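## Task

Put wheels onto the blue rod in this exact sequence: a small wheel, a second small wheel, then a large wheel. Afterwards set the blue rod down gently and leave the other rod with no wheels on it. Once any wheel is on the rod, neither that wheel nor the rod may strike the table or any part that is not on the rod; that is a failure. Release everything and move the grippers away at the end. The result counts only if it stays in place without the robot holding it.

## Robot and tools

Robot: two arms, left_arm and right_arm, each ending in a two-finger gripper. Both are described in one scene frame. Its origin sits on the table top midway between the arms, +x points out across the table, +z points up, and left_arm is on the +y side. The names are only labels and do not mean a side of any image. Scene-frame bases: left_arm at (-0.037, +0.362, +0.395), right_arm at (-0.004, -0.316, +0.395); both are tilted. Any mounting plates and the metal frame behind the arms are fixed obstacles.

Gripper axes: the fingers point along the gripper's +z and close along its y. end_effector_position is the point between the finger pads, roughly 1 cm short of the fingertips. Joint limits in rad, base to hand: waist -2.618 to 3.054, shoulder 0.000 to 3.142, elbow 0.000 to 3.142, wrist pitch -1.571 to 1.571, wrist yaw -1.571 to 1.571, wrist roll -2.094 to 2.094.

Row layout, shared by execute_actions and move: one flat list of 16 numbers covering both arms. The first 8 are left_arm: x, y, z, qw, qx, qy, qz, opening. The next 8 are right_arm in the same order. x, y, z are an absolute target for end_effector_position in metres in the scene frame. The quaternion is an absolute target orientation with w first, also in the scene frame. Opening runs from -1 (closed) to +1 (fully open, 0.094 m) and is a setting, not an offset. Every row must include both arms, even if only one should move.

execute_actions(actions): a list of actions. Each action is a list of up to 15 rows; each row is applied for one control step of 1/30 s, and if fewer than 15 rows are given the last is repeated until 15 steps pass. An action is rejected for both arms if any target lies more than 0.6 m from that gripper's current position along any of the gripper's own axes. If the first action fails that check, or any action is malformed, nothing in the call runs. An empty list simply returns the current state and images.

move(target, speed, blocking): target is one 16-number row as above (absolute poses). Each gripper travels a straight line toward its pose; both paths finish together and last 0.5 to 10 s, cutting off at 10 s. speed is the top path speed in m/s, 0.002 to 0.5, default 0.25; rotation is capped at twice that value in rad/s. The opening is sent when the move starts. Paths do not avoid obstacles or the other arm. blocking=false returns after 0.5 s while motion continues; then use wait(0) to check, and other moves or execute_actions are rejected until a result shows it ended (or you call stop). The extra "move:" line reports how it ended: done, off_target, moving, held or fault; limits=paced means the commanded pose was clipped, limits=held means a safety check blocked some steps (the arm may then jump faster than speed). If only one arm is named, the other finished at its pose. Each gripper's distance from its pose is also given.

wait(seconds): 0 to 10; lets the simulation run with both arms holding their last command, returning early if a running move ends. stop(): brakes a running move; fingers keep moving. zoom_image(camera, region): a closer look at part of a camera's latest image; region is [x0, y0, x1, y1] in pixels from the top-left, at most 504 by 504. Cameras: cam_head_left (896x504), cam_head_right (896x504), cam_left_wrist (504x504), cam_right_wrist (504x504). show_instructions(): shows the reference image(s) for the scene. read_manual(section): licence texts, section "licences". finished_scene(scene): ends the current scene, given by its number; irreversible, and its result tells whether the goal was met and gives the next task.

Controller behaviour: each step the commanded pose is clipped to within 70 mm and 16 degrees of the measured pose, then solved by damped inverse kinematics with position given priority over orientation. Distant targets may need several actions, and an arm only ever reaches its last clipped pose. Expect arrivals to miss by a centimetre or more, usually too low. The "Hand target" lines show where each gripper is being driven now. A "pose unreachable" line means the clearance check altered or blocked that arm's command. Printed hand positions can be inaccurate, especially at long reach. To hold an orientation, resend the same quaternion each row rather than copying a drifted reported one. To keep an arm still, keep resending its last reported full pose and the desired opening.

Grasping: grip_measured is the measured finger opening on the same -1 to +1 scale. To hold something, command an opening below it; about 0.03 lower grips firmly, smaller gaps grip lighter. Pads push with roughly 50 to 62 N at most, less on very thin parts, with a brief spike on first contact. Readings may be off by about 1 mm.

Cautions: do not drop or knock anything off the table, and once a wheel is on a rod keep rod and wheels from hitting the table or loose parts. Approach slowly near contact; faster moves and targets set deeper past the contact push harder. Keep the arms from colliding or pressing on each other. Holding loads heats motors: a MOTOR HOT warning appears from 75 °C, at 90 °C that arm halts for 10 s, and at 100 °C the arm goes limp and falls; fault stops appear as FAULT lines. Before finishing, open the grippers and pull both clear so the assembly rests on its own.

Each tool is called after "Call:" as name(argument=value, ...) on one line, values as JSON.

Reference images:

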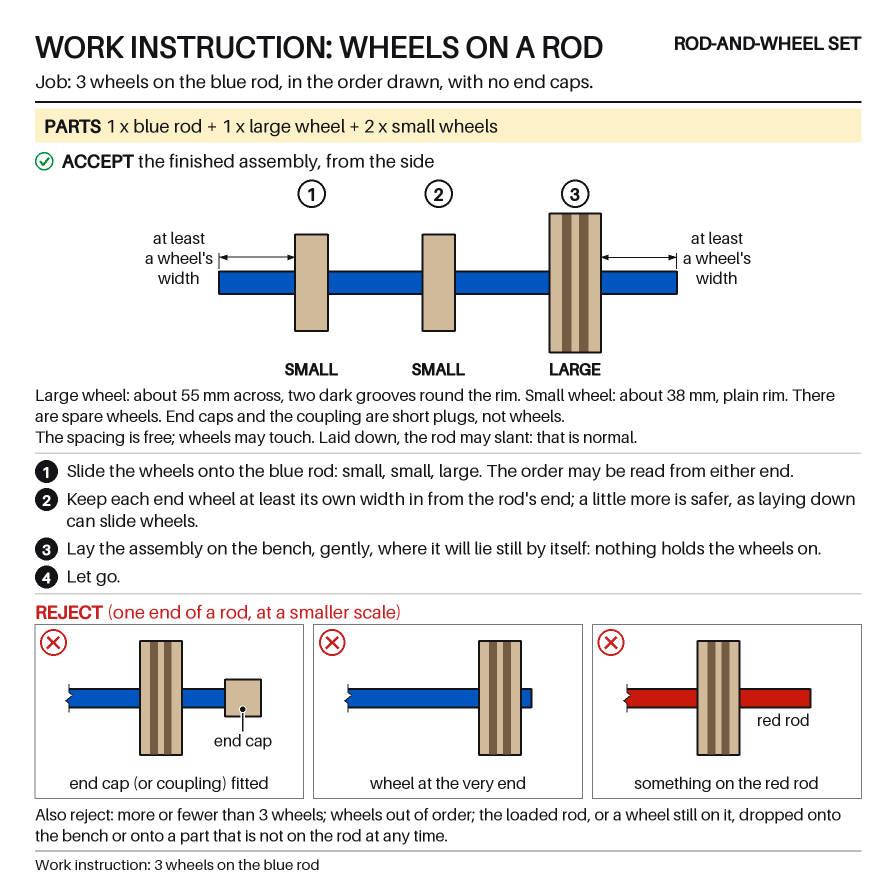

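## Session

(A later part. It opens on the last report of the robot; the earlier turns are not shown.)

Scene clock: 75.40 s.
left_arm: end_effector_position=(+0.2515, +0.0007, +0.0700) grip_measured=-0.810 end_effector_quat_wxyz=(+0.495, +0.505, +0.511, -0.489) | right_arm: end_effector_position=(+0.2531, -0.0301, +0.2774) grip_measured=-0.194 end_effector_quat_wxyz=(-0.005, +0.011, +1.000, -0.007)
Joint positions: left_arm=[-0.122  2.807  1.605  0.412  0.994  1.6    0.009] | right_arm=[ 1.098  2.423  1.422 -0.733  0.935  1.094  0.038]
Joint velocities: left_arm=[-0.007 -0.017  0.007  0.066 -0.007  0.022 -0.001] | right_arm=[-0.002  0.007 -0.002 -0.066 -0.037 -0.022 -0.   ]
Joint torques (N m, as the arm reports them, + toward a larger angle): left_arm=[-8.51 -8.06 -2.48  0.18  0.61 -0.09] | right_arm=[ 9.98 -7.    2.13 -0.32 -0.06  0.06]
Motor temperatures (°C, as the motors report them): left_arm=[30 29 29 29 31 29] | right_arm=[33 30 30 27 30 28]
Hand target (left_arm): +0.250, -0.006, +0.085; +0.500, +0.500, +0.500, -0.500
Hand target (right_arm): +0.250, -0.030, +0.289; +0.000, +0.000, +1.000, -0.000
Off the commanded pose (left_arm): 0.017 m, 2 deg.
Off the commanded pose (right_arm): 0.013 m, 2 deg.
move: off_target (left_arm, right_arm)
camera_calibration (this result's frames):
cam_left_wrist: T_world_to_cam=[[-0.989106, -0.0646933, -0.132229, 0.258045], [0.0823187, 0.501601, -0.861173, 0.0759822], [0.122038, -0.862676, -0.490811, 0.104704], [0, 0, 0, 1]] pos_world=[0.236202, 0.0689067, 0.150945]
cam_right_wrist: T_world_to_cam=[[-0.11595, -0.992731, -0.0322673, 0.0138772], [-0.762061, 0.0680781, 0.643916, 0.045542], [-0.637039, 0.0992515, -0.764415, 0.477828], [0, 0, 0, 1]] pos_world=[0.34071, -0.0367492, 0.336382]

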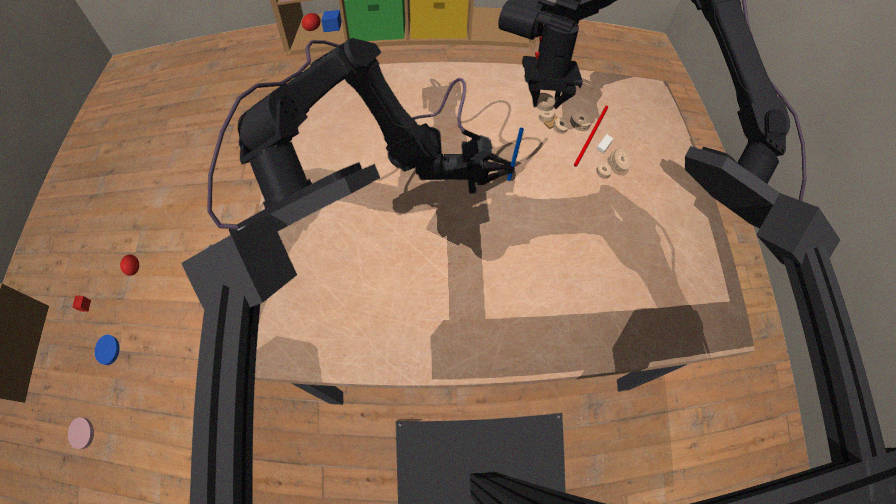

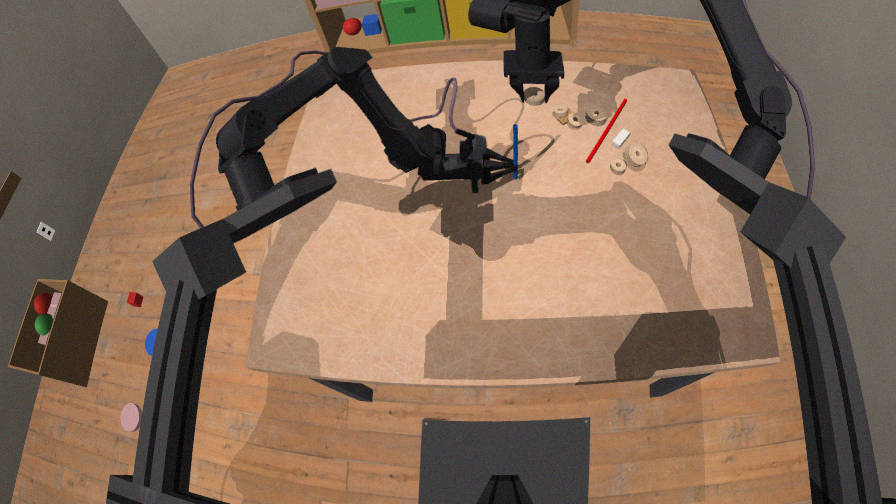

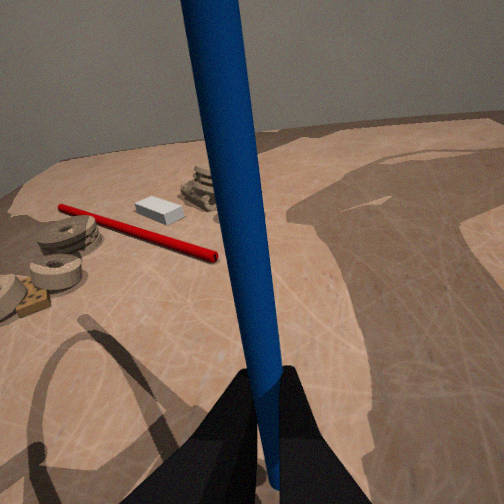

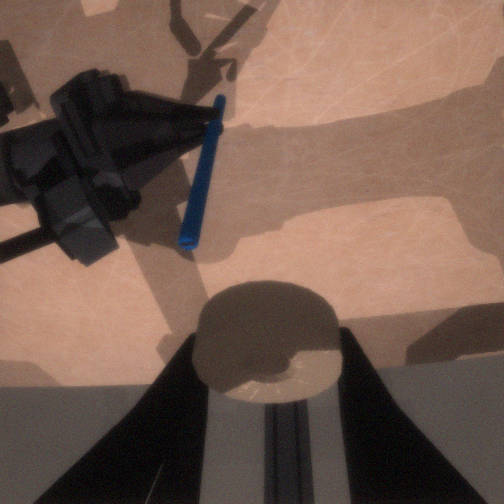

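Call:
move(target=[0.25,0,0.115,0.5,0.5,0.5,-0.5,-0.815, 0.25,0.008,0.275,0,0,1,0,-0.25], speed=0.03)

Call:
move(target=[0.25,0,0.115,0.5,0.5,0.5,-0.5,-0.815, 0.25,0.008,0.215,0,0,1,0,-0.25], speed=0.015)

Call:
zoom_image(camera="cam_head_right", region=[430, 70, 570, 210])

Scene clock: 77.40 s.
left_arm: end_effector_position=(+0.2526, +0.0058, +0.1005) grip_measured=-0.810 end_effector_quat_wxyz=(+0.496, +0.504, +0.510, -0.489) | right_arm: end_effector_position=(+0.2533, -0.0020, +0.2637) grip_measured=-0.194 end_effector_quat_wxyz=(-0.006, +0.014, +1.000, -0.008)
Joint positions: left_arm=[-0.147  2.701  1.449  0.489  0.978  1.569  0.009] | right_arm=[ 1.091  2.545  1.559 -0.748  0.935  1.094  0.038]
Joint velocities: left_arm=[-0.007 -0.002  0.002 -0.022 -0.037  0.007 -0.002] | right_arm=[-0.012 -0.012  0.002  0.022 -0.007  0.022  0.   ]
Joint torques (N m, as the arm reports them, + toward a larger angle): left_arm=[-8.45 -8.13 -2.9   0.23  0.59 -0.05] | right_arm=[10.61 -5.75  5.29 -0.26 -0.01  0.02]
Motor temperatures (°C, as the motors report them): left_arm=[30 29 29 29 31 29] | right_arm=[33 30 30 27 30 28]
Hand target (left_arm): +0.250, +0.000, +0.114; +0.500, +0.500, +0.500, -0.500
Hand target (right_arm): +0.250, +0.008, +0.275; +0.000, +0.000, +1.000, +0.000
Off the commanded pose (left_arm): 0.016 m, 2 deg.
Off the commanded pose (right_arm): 0.015 m, 2 deg.
move: off_target (left_arm, right_arm)
camera_calibration (this result's frames):
cam_left_wrist: T_world_to_cam=[[-0.988946, -0.0652978, -0.133121, 0.263595], [0.0831233, 0.499298, -0.862434, 0.0995235], [0.122782, -0.863966, -0.488352, 0.123585], [0, 0, 0, 1]] pos_world=[0.237234, 0.0742935, 0.181275]
cam_right_wrist: T_world_to_cam=[[-0.121791, -0.99215, -0.0283647, 0.0418141], [-0.759605, 0.0747747, 0.646072, 0.0514121], [-0.63888, 0.100232, -0.762749, 0.464673], [0, 0, 0, 1]] pos_world=[0.341016, -0.00893357, 0.322399]

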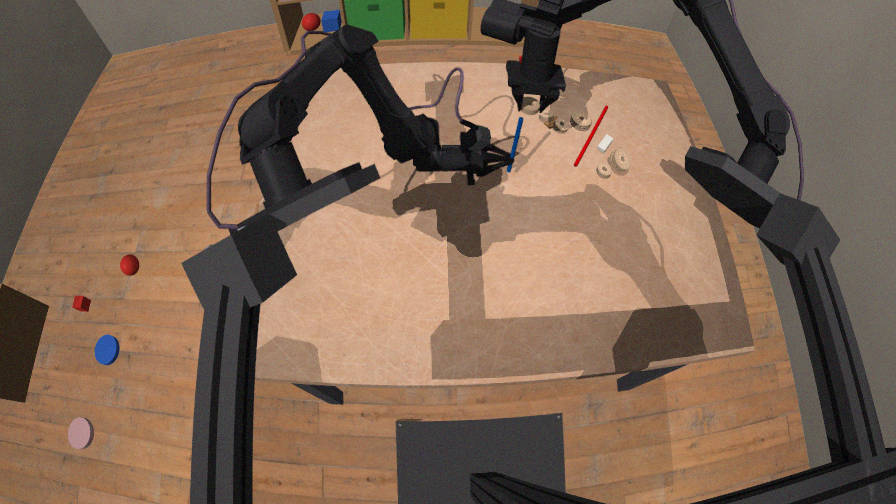

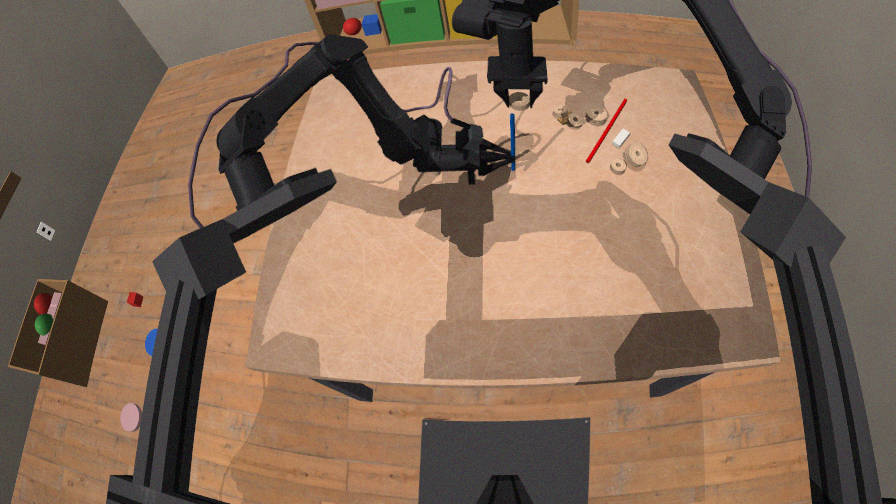

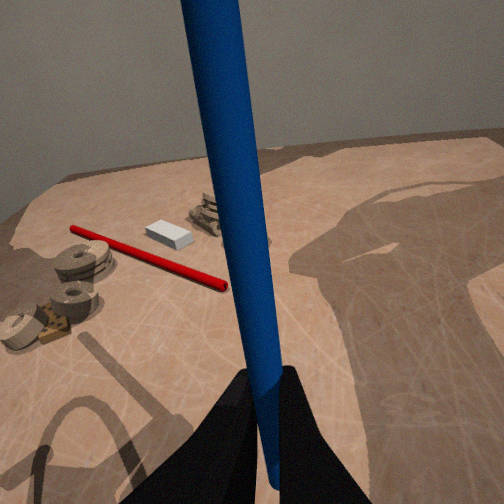

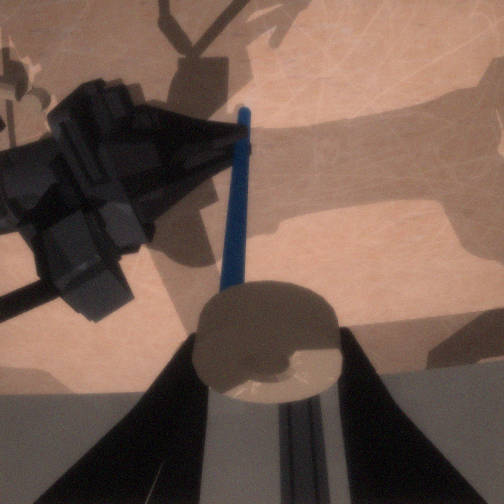

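Scene clock: 80.93 s.
left_arm: end_effector_position=(+0.2532, +0.0090, +0.0840) grip_measured=-0.810 end_effector_quat_wxyz=(+0.473, +0.523, +0.533, -0.467) | right_arm: end_effector_position=(+0.2631, +0.0110, +0.2284) grip_measured=-0.194 end_effector_quat_wxyz=(+0.003, +0.009, +1.000, +0.010)
Joint positions: left_arm=[-0.142  2.701  1.449  0.49   0.896  1.565  0.009] | right_arm=[ 1.019  2.584  1.541 -0.524  0.935  0.909  0.038]
Joint velocities: left_arm=[ 0.007 -0.022 -0.007  0.051  0.022 -0.081 -0.   ] | right_arm=[-0.002 -0.002  0.002  0.037  0.022 -0.081  0.   ]
Joint torques (N m, as the arm reports them, + toward a larger angle): left_arm=[-8.66 -7.93 -2.35  0.21  1.23 -0.03] | right_arm=[ 8.03 -4.95  1.09  0.17  0.08 -0.05]
Motor temperatures (°C, as the motors report them): left_arm=[30 29 29 29 31 29] | right_arm=[33 30 30 27 30 28]
Hand target (left_arm): +0.250, +0.000, +0.113; +0.499, +0.501, +0.500, -0.500
Hand target (right_arm): +0.250, +0.008, +0.216; -0.001, +0.000, +1.000, -0.000
Off the commanded pose (left_arm): 0.032 m, 7 deg.
Off the commanded pose (right_arm): 0.019 m, 2 deg.
move: off_target (left_arm, right_arm)
camera_calibration (this result's frames):
cam_left_wrist: T_world_to_cam=[[-0.989547, -0.0576738, -0.132173, 0.26219], [0.0758023, 0.571682, -0.816966, 0.0810555], [0.122679, -0.818445, -0.561335, 0.123894], [0, 0, 0, 1]] pos_world=[0.238106, 0.0701837, 0.17042]
cam_right_wrist: T_world_to_cam=[[-0.112127, -0.991368, -0.067941, 0.0614265], [-0.77204, 0.0438669, 0.634059, 0.087053], [-0.625605, 0.123549, -0.770295, 0.440612], [0, 0, 0, 1]] pos_world=[0.349745, 0.00264067, 0.288377]

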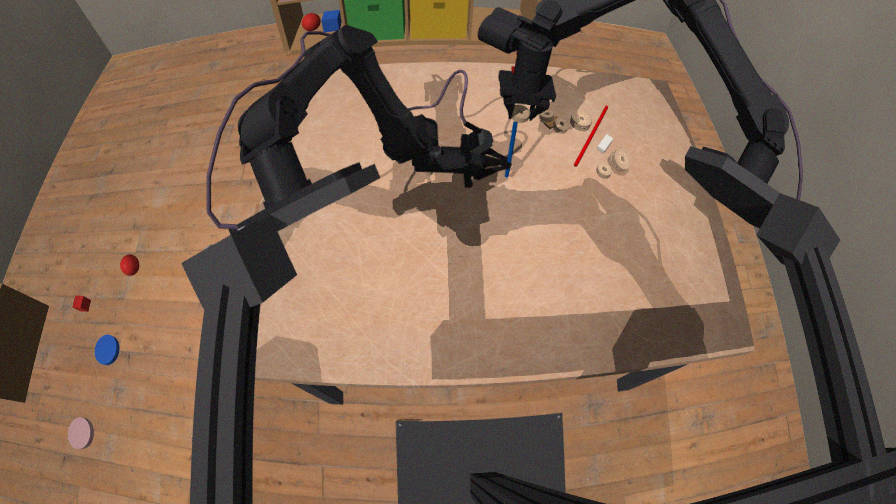

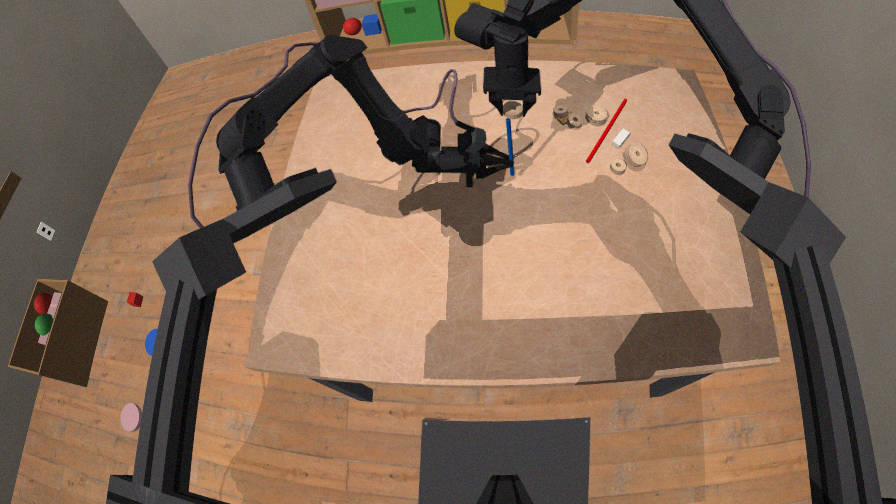

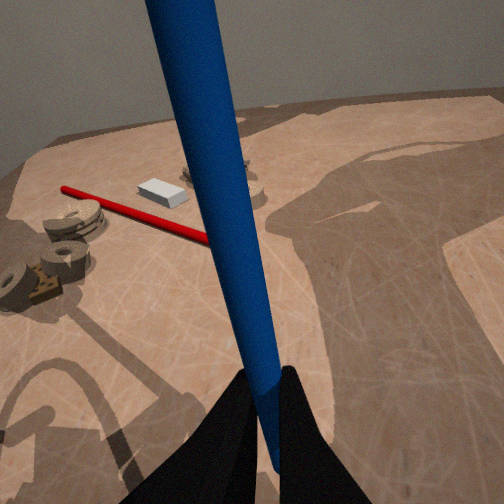

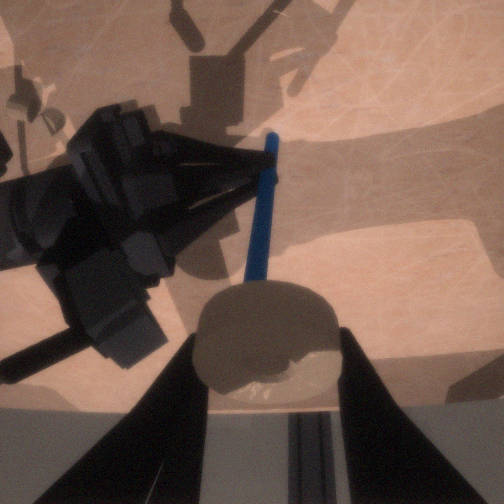

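Region (430, 70, 570, 210) of cam_head_right's 896x504 image, scaled by 3.600, with more detail than that image has.

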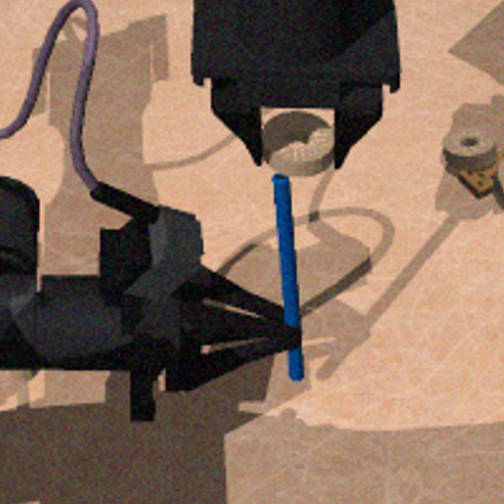

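Call:
move(target=[0.25,0,0.115,0.5,0.5,0.5,-0.5,-0.9, 0.27,-0.12,0.27,0,0,1,0,-0.25], speed=0.1)

Call:
move(target=[0.255,0.07,0.09,0,0.707,0.707,0,-0.9, 0.27,-0.12,0.27,0,0,1,0,-0.25], speed=0.2)

Call:
move(target=[0.255,0.07,0.02,0,0.707,0.707,0,-0.9, 0.27,-0.12,0.27,0,0,1,0,-0.25], speed=0.05)

Call:
move(target=[0.255,0.07,0.02,0,0.707,0.707,0,-0.4, 0.27,-0.12,0.27,0,0,1,0,-0.25])

Call:
move(target=[0.255,0.05,0.07,0,0.707,0.707,0,-0.4, 0.27,-0.12,0.27,0,0,1,0,-0.25], speed=0.1)

Scene clock: 82.90 s.
left_arm: end_effector_position=(+0.2527, +0.0060, +0.0974) grip_measured=-0.833 end_effector_quat_wxyz=(+0.491, +0.507, +0.516, -0.486) | right_arm: end_effector_position=(+0.2719, -0.1160, +0.2660) grip_measured=-0.194 end_effector_quat_wxyz=(-0.004, +0.007, +1.000, +0.002)
Joint positions: left_arm=[-0.147  2.701  1.449  0.49   0.961  1.564  0.008] | right_arm=[ 0.962  2.085  1.059 -0.5    0.935  0.839  0.038]
Joint velocities: left_arm=[-0.002 -0.007 -0.002 -0.051  0.037  0.007  0.   ] | right_arm=[ 0.002 -0.007 -0.012  0.022  0.007  0.007 -0.   ]
Joint torques (N m, as the arm reports them, + toward a larger angle): left_arm=[-8.4  -8.13 -2.61  0.25  0.69 -0.05] | right_arm=[ 7.19 -6.14  1.95 -0.17  0.08  0.01]
Motor temperatures (°C, as the motors report them): left_arm=[30 29 29 29 31 29] | right_arm=[33 30 30 27 30 28]
Hand target (left_arm): +0.250, +0.000, +0.115; +0.500, +0.500, +0.500, -0.500
Hand target (right_arm): +0.271, -0.120, +0.269; -0.000, +0.000, +1.000, +0.000
Off the commanded pose (left_arm): 0.019 m, 3 deg.
Off the commanded pose (right_arm): 0.006 m, 1 deg.
move: off_target (left_arm)
camera_calibration (this result's frames):
cam_left_wrist: T_world_to_cam=[[-0.989506, -0.0634846, -0.1298, 0.263077], [0.0790635, 0.514019, -0.854127, 0.0969507], [0.120944, -0.855426, -0.503606, 0.124085], [0, 0, 0, 1]] pos_world=[0.237643, 0.073012, 0.179445]
cam_right_wrist: T_world_to_cam=[[-0.108764, -0.992866, -0.0488723, -0.0671547], [-0.763645, 0.0519766, 0.64354, 0.0717015], [-0.636409, 0.107315, -0.76385, 0.49022], [0, 0, 0, 1]] pos_world=[0.359431, -0.12301, 0.32503]

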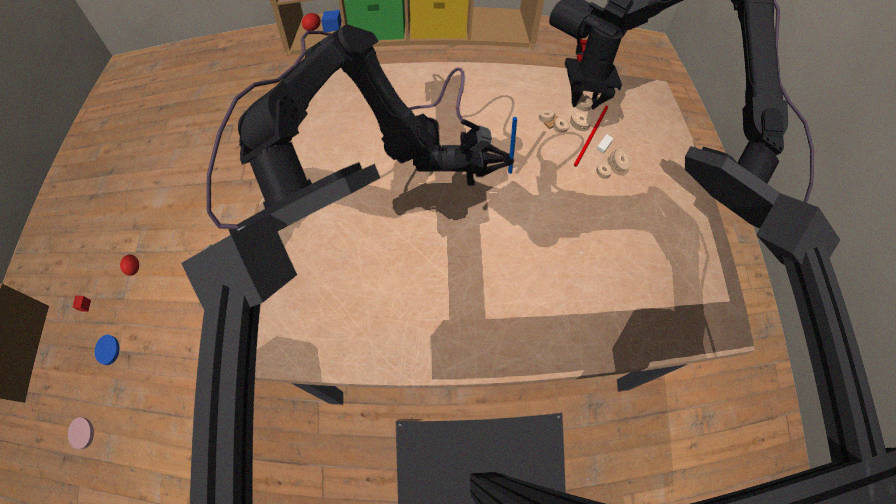

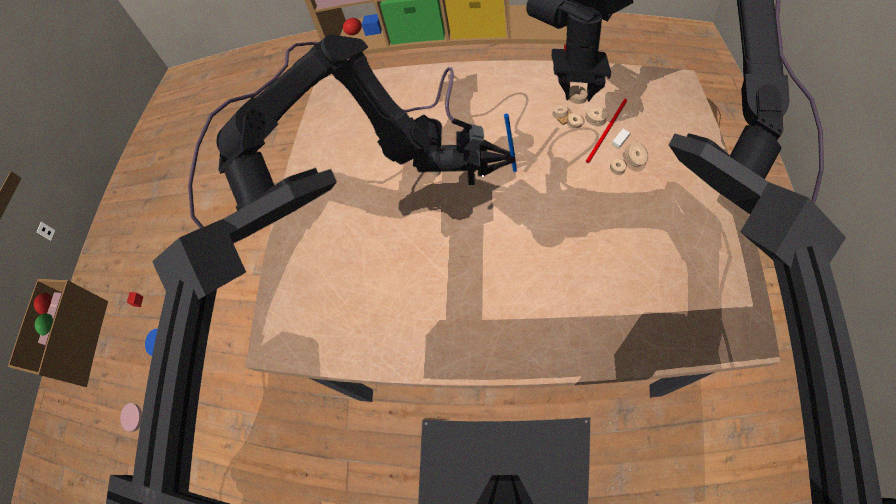

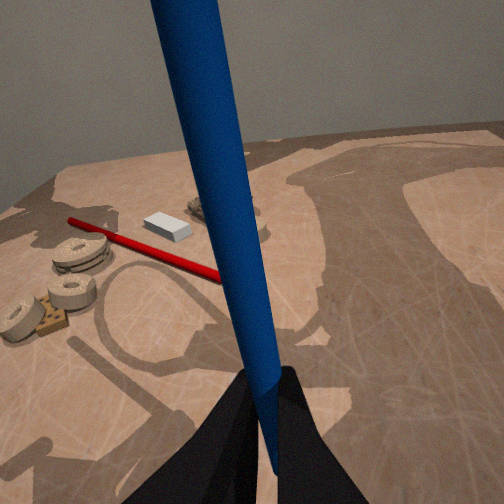

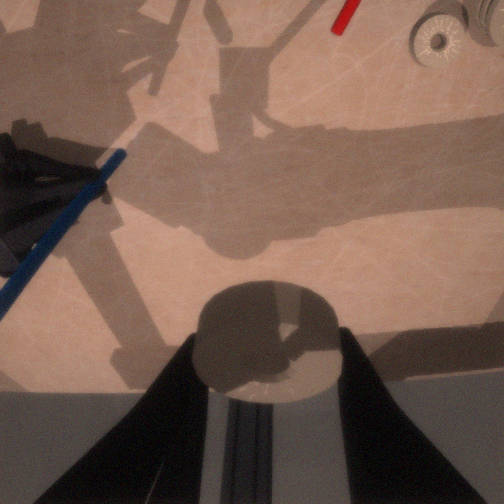

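Scene clock: 87.37 s.
left_arm: end_effector_position=(+0.2562, +0.0826, +0.0852) grip_measured=-0.833 end_effector_quat_wxyz=(-0.005, +0.702, +0.712, +0.006) | right_arm: end_effector_position=(+0.2722, -0.1174, +0.2645) grip_measured=-0.194 end_effector_quat_wxyz=(-0.006, +0.009, +1.000, -0.000)
Joint positions: left_arm=[-0.563  2.485  1.373  0.062 -0.84   1.137  0.008] | right_arm=[ 0.956  2.085  1.059 -0.5    0.935  0.839  0.038]
Joint velocities: left_arm=[-0.007 -0.012  0.007 -0.007 -0.007 -0.007 -0.001] | right_arm=[-0.007 -0.017  0.002  0.051 -0.037  0.007 -0.001]
Joint torques (N m, as the arm reports them, + toward a larger angle): left_arm=[-10.18  -6.69   2.72  -0.01  -0.04  -0.1 ] | right_arm=[ 7.54 -6.16  1.34 -0.17  0.09  0.05]
Motor temperatures (°C, as the motors report them): left_arm=[31 29 29 29 31 29] | right_arm=[32 30 30 27 30 28]
Hand target (left_arm): +0.256, +0.071, +0.091; +0.003, +0.705, +0.709, +0.004
Hand target (right_arm): +0.270, -0.120, +0.270; +0.000, -0.000, +1.000, -0.000
Off the commanded pose (left_arm): 0.014 m, 1 deg.
Off the commanded pose (right_arm): 0.006 m, 1 deg.
move: off_target (left_arm)
camera_calibration (this result's frames):
cam_left_wrist: T_world_to_cam=[[-0.991433, 0.117386, -0.0572872, 0.249191], [0.0749777, 0.870576, 0.486287, -0.0957958], [0.106956, 0.477826, -0.871919, 0.10793], [0, 0, 0, 1]] pos_world=[0.242695, 0.0025743, 0.154966]
cam_right_wrist: T_world_to_cam=[[-0.112235, -0.992662, -0.0449972, -0.0686352], [-0.761562, 0.056841, 0.645594, 0.0724391], [-0.638299, 0.106726, -0.762354, 0.489435], [0, 0, 0, 1]] pos_world=[0.35987, -0.124485, 0.323268]

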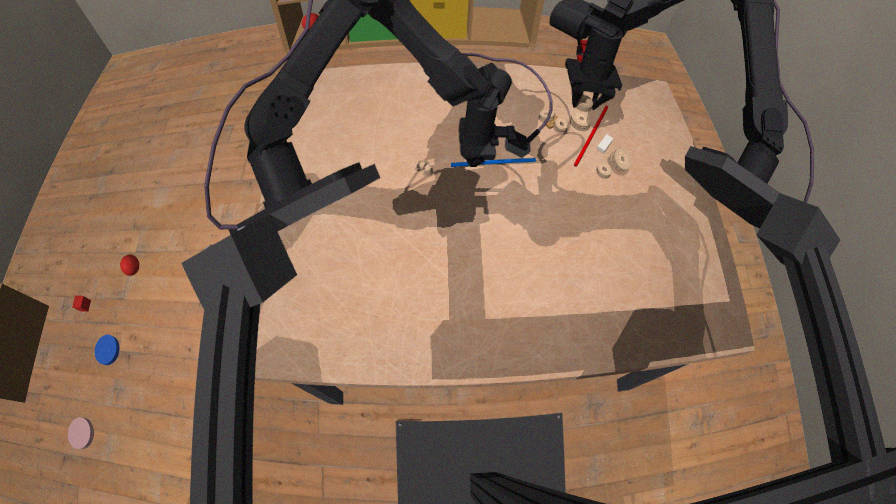

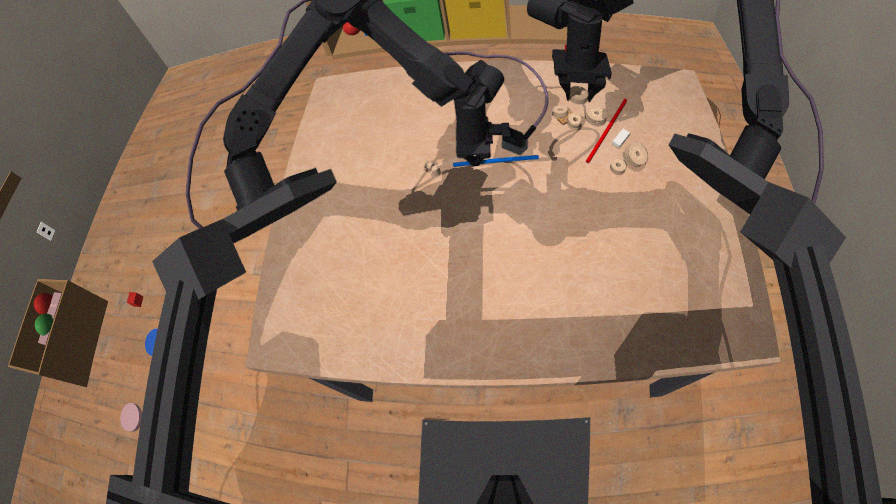

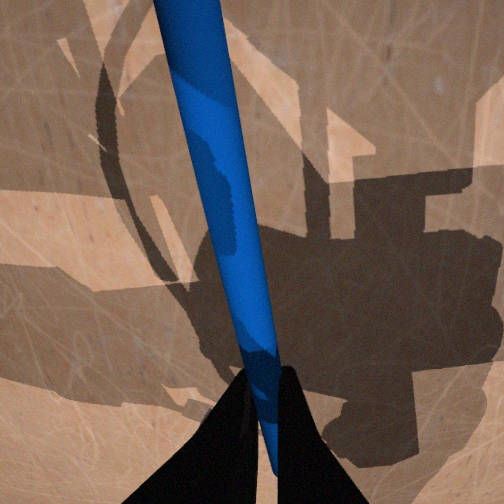

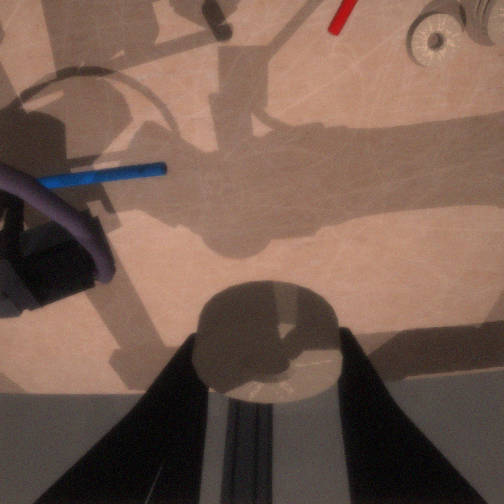

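Scene clock: 89.00 s.
left_arm: end_effector_position=(+0.2503, +0.0809, +0.0188) grip_measured=-0.833 end_effector_quat_wxyz=(-0.015, +0.707, +0.707, +0.006) | right_arm: end_effector_position=(+0.2724, -0.1185, +0.2633) grip_measured=-0.194 end_effector_quat_wxyz=(-0.007, +0.010, +1.000, -0.002)
Joint positions: left_arm=[-0.462  2.671  1.537  0.149 -0.794  1.257  0.008] | right_arm=[ 0.952  2.085  1.059 -0.5    0.935  0.839  0.038]
Joint velocities: left_arm=[ 0.012 -0.007 -0.012 -0.066  0.022  0.037 -0.   ] | right_arm=[-0.002 -0.007 -0.012 -0.066 -0.022  0.022 -0.   ]
Joint torques (N m, as the arm reports them, + toward a larger angle): left_arm=[-9.15 -6.7   2.28  0.18  0.14  0.05] | right_arm=[ 7.81 -6.26  1.55 -0.17  0.06 -0.05]
Motor temperatures (°C, as the motors report them): left_arm=[31 29 29 29 31 29] | right_arm=[32 30 30 27 30 28]
Hand target (left_arm): +0.255, +0.070, +0.020; -0.000, +0.707, +0.707, -0.000
Hand target (right_arm): +0.270, -0.120, +0.270; +0.000, +0.000, +1.000, -0.000
Off the commanded pose (left_arm): 0.012 m, 2 deg.
Off the commanded pose (right_arm): 0.007 m, 1 deg.
move: off_target (left_arm)
camera_calibration (this result's frames):
cam_left_wrist: T_world_to_cam=[[-0.990508, 0.131325, -0.0405933, 0.238049], [0.0940904, 0.863063, 0.496255, -0.0660058], [0.100205, 0.487726, -0.867227, 0.0522544], [0, 0, 0, 1]] pos_world=[0.236763, 0.000219573, 0.0877353]
cam_right_wrist: T_world_to_cam=[[-0.115003, -0.992482, -0.0418903, -0.0698164], [-0.75988, 0.0607327, 0.64722, 0.073036], [-0.63981, 0.106264, -0.761151, 0.488808], [0, 0, 0, 1]] pos_world=[0.360213, -0.12567, 0.321861]

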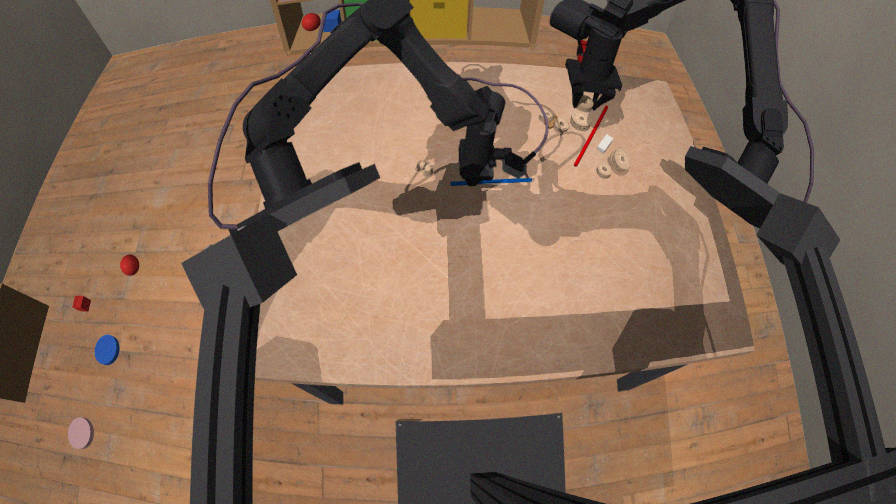

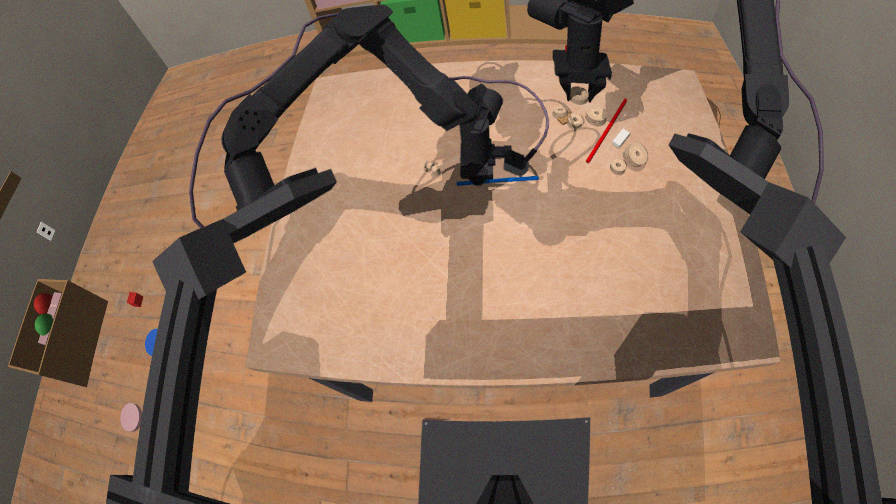

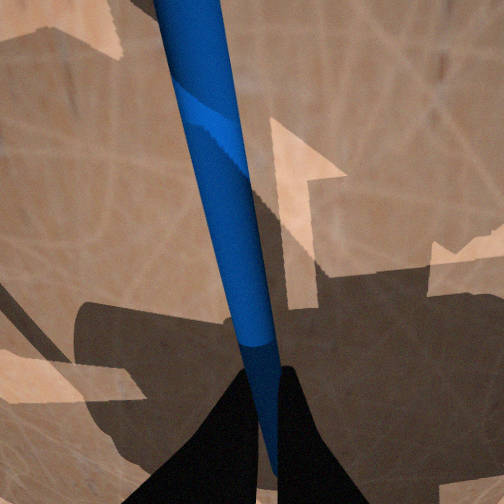

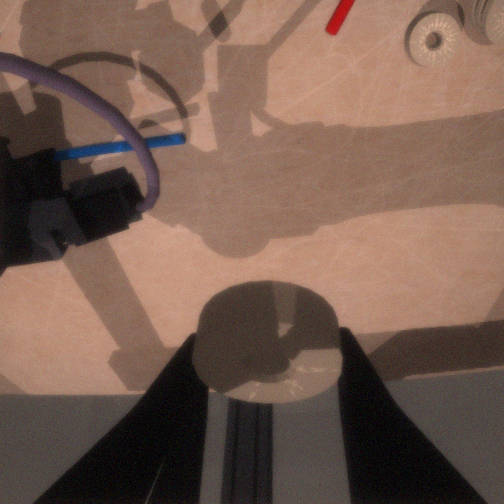

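Scene clock: 89.70 s.
left_arm: end_effector_position=(+0.2510, +0.0838, +0.0165) grip_measured=-0.403 end_effector_quat_wxyz=(-0.016, +0.705, +0.709, +0.006) | right_arm: end_effector_position=(+0.2726, -0.1194, +0.2624) grip_measured=-0.194 end_effector_quat_wxyz=(-0.008, +0.011, +1.000, -0.003)
Joint positions: left_arm=[-0.454  2.671  1.537  0.152 -0.792  1.259  0.028] | right_arm=[ 0.948  2.085  1.059 -0.5    0.935  0.839  0.038]
Joint velocities: left_arm=[-0.002  0.007  0.007 -0.081 -0.095  0.022 -0.   ] | right_arm=[-0.012 -0.002 -0.017 -0.051  0.051  0.037  0.001]
Joint torques (N m, as the arm reports them, + toward a larger angle): left_arm=[-9.68 -6.86  2.04  0.19  0.12  0.04] | right_arm=[ 7.87 -6.03  1.53 -0.22  0.09 -0.02]
Motor temperatures (°C, as the motors report them): left_arm=[31 29 29 29 31 29] | right_arm=[32 30 30 27 30 28]
Hand target (left_arm): +0.255, +0.070, +0.020; -0.000, +0.707, +0.707, -0.000
Hand target (right_arm): +0.270, -0.120, +0.270; +0.000, +0.000, +1.000, -0.000
Off the commanded pose (left_arm): 0.015 m, 2 deg.
Off the commanded pose (right_arm): 0.008 m, 2 deg.
move: off_target (left_arm)
camera_calibration (this result's frames):
cam_left_wrist: T_world_to_cam=[[-0.991096, 0.12727, -0.0391196, 0.238751], [0.0909746, 0.861825, 0.498981, -0.0665402], [0.0972196, 0.490979, -0.86573, 0.0491657], [0, 0, 0, 1]] pos_world=[0.237899, 0.00282068, 0.0851063]
cam_right_wrist: T_world_to_cam=[[-0.117074, -0.992335, -0.0395562, -0.0707004], [-0.758609, 0.0636515, 0.64843, 0.0734876], [-0.640942, 0.105922, -0.760246, 0.488337], [0, 0, 0, 1]] pos_world=[0.360467, -0.126562, 0.320808]

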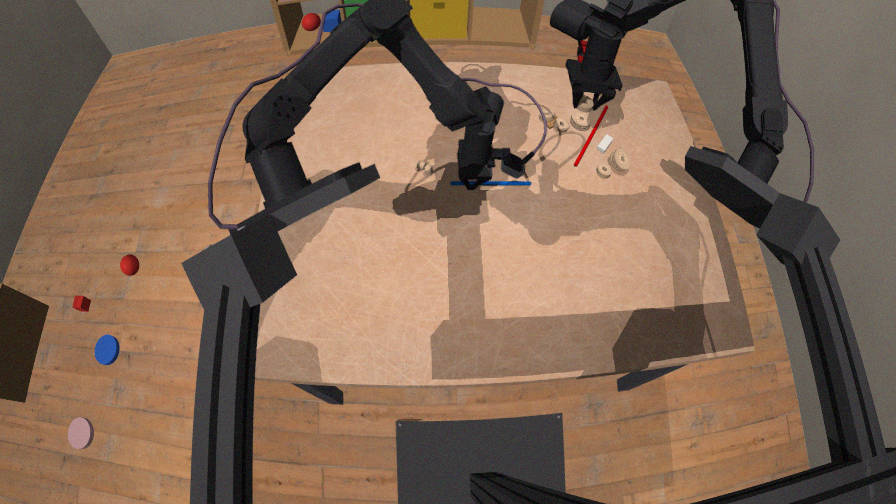

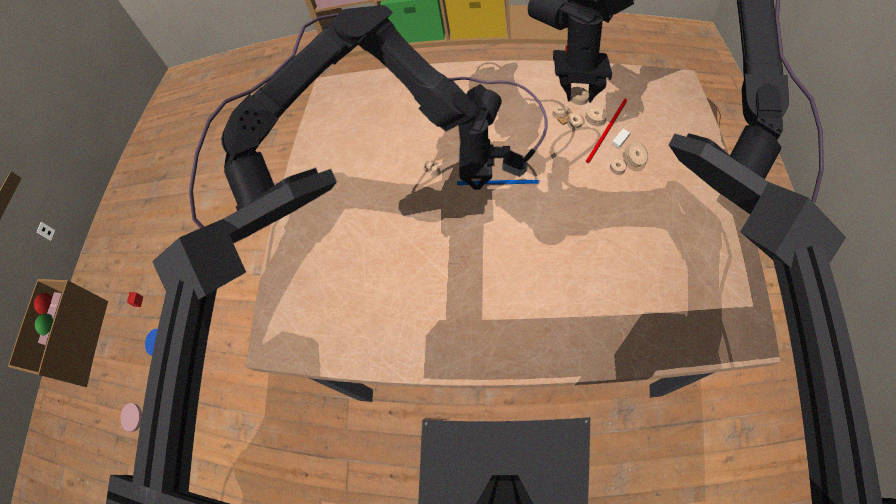

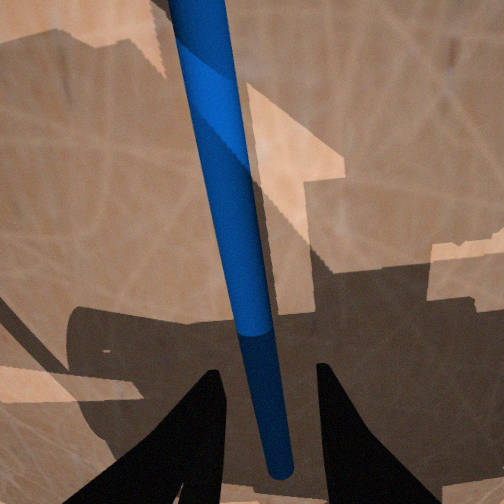

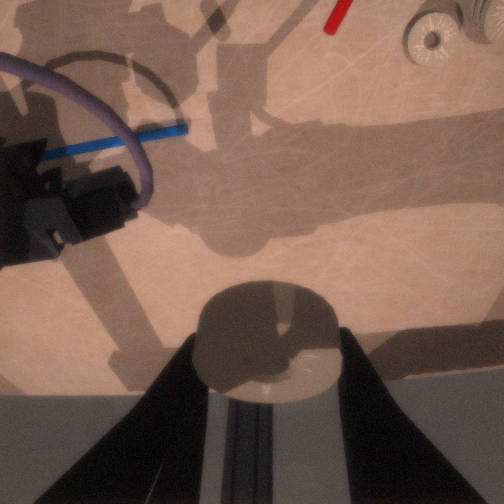

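Scene clock: 90.83 s.
left_arm: end_effector_position=(+0.2528, +0.0555, +0.0610) grip_measured=-0.403 end_effector_quat_wxyz=(-0.005, +0.705, +0.709, +0.003) | right_arm: end_effector_position=(+0.2727, -0.1200, +0.2617) grip_measured=-0.194 end_effector_quat_wxyz=(-0.008, +0.012, +1.000, -0.004)
Joint positions: left_arm=[-0.561  2.621  1.537  0.031 -0.832  1.142  0.028] | right_arm=[ 0.946  2.085  1.059 -0.5    0.935  0.839  0.038]
Joint velocities: left_arm=[-0.027  0.002 -0.012 -0.051  0.007 -0.095 -0.001] | right_arm=[-0.012  0.002  0.012 -0.022  0.007 -0.051  0.001]
Joint torques (N m, as the arm reports them, + toward a larger angle): left_arm=[-10.34  -8.91   0.55  -0.03  -0.02  -0.09] | right_arm=[ 8.03 -6.07  1.36 -0.22  0.09  0.01]
Motor temperatures (°C, as the motors report them): left_arm=[31 29 29 29 31 29] | right_arm=[32 30 30 27 30 28]
Hand target (left_arm): +0.255, +0.050, +0.070; +0.000, +0.707, +0.707, +0.000
Hand target (right_arm): +0.270, -0.120, +0.270; +0.000, +0.000, +1.000, -0.000
Off the commanded pose (left_arm): 0.011 m, 1 deg.
Off the commanded pose (right_arm): 0.009 m, 2 deg.
move: off_target (left_arm)
camera_calibration (this result's frames):
cam_left_wrist: T_world_to_cam=[[-0.990934, 0.124239, -0.0511242, 0.246744], [0.0844765, 0.872113, 0.481957, -0.0623874], [0.104464, 0.473269, -0.874702, 0.10113], [0, 0, 0, 1]] pos_world=[0.239213, -0.0241079, 0.131141]
cam_right_wrist: T_world_to_cam=[[-0.118681, -0.992215, -0.0377385, -0.0713869], [-0.757614, 0.0659218, 0.649365, 0.0738412], [-0.641822, 0.105659, -0.75954, 0.487971], [0, 0, 0, 1]] pos_world=[0.360662, -0.127257, 0.31999]

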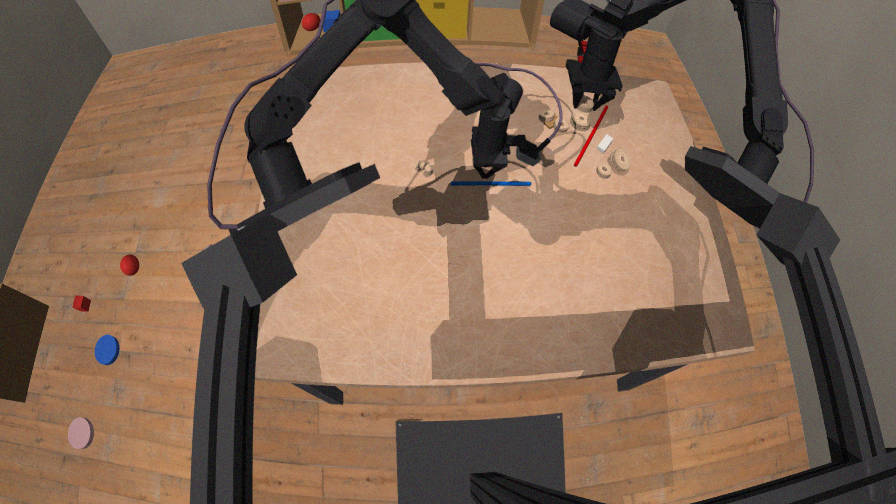

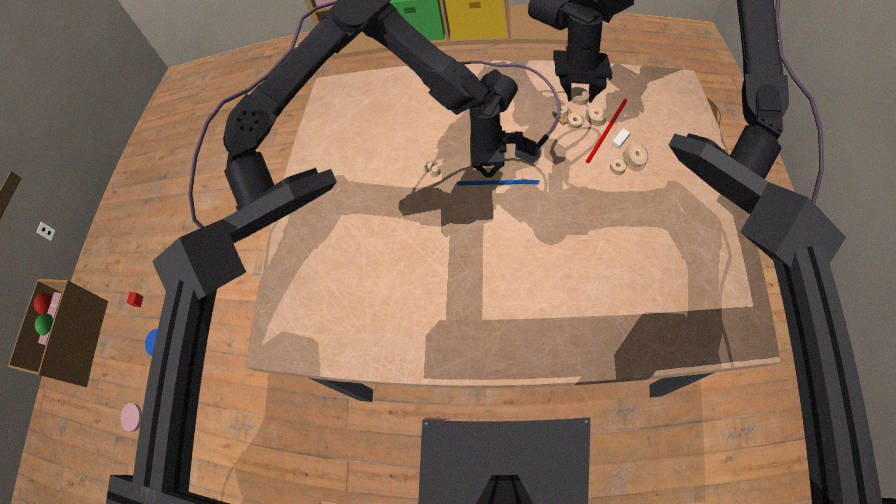

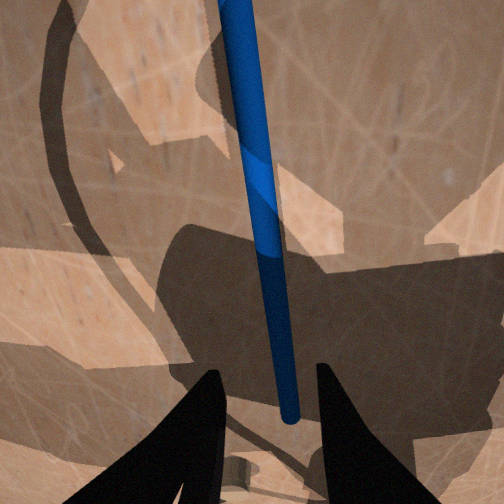

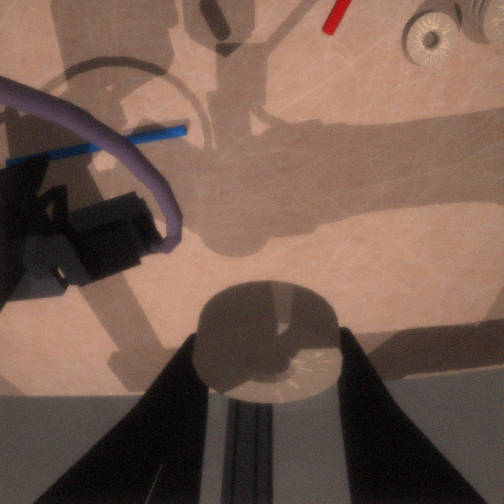

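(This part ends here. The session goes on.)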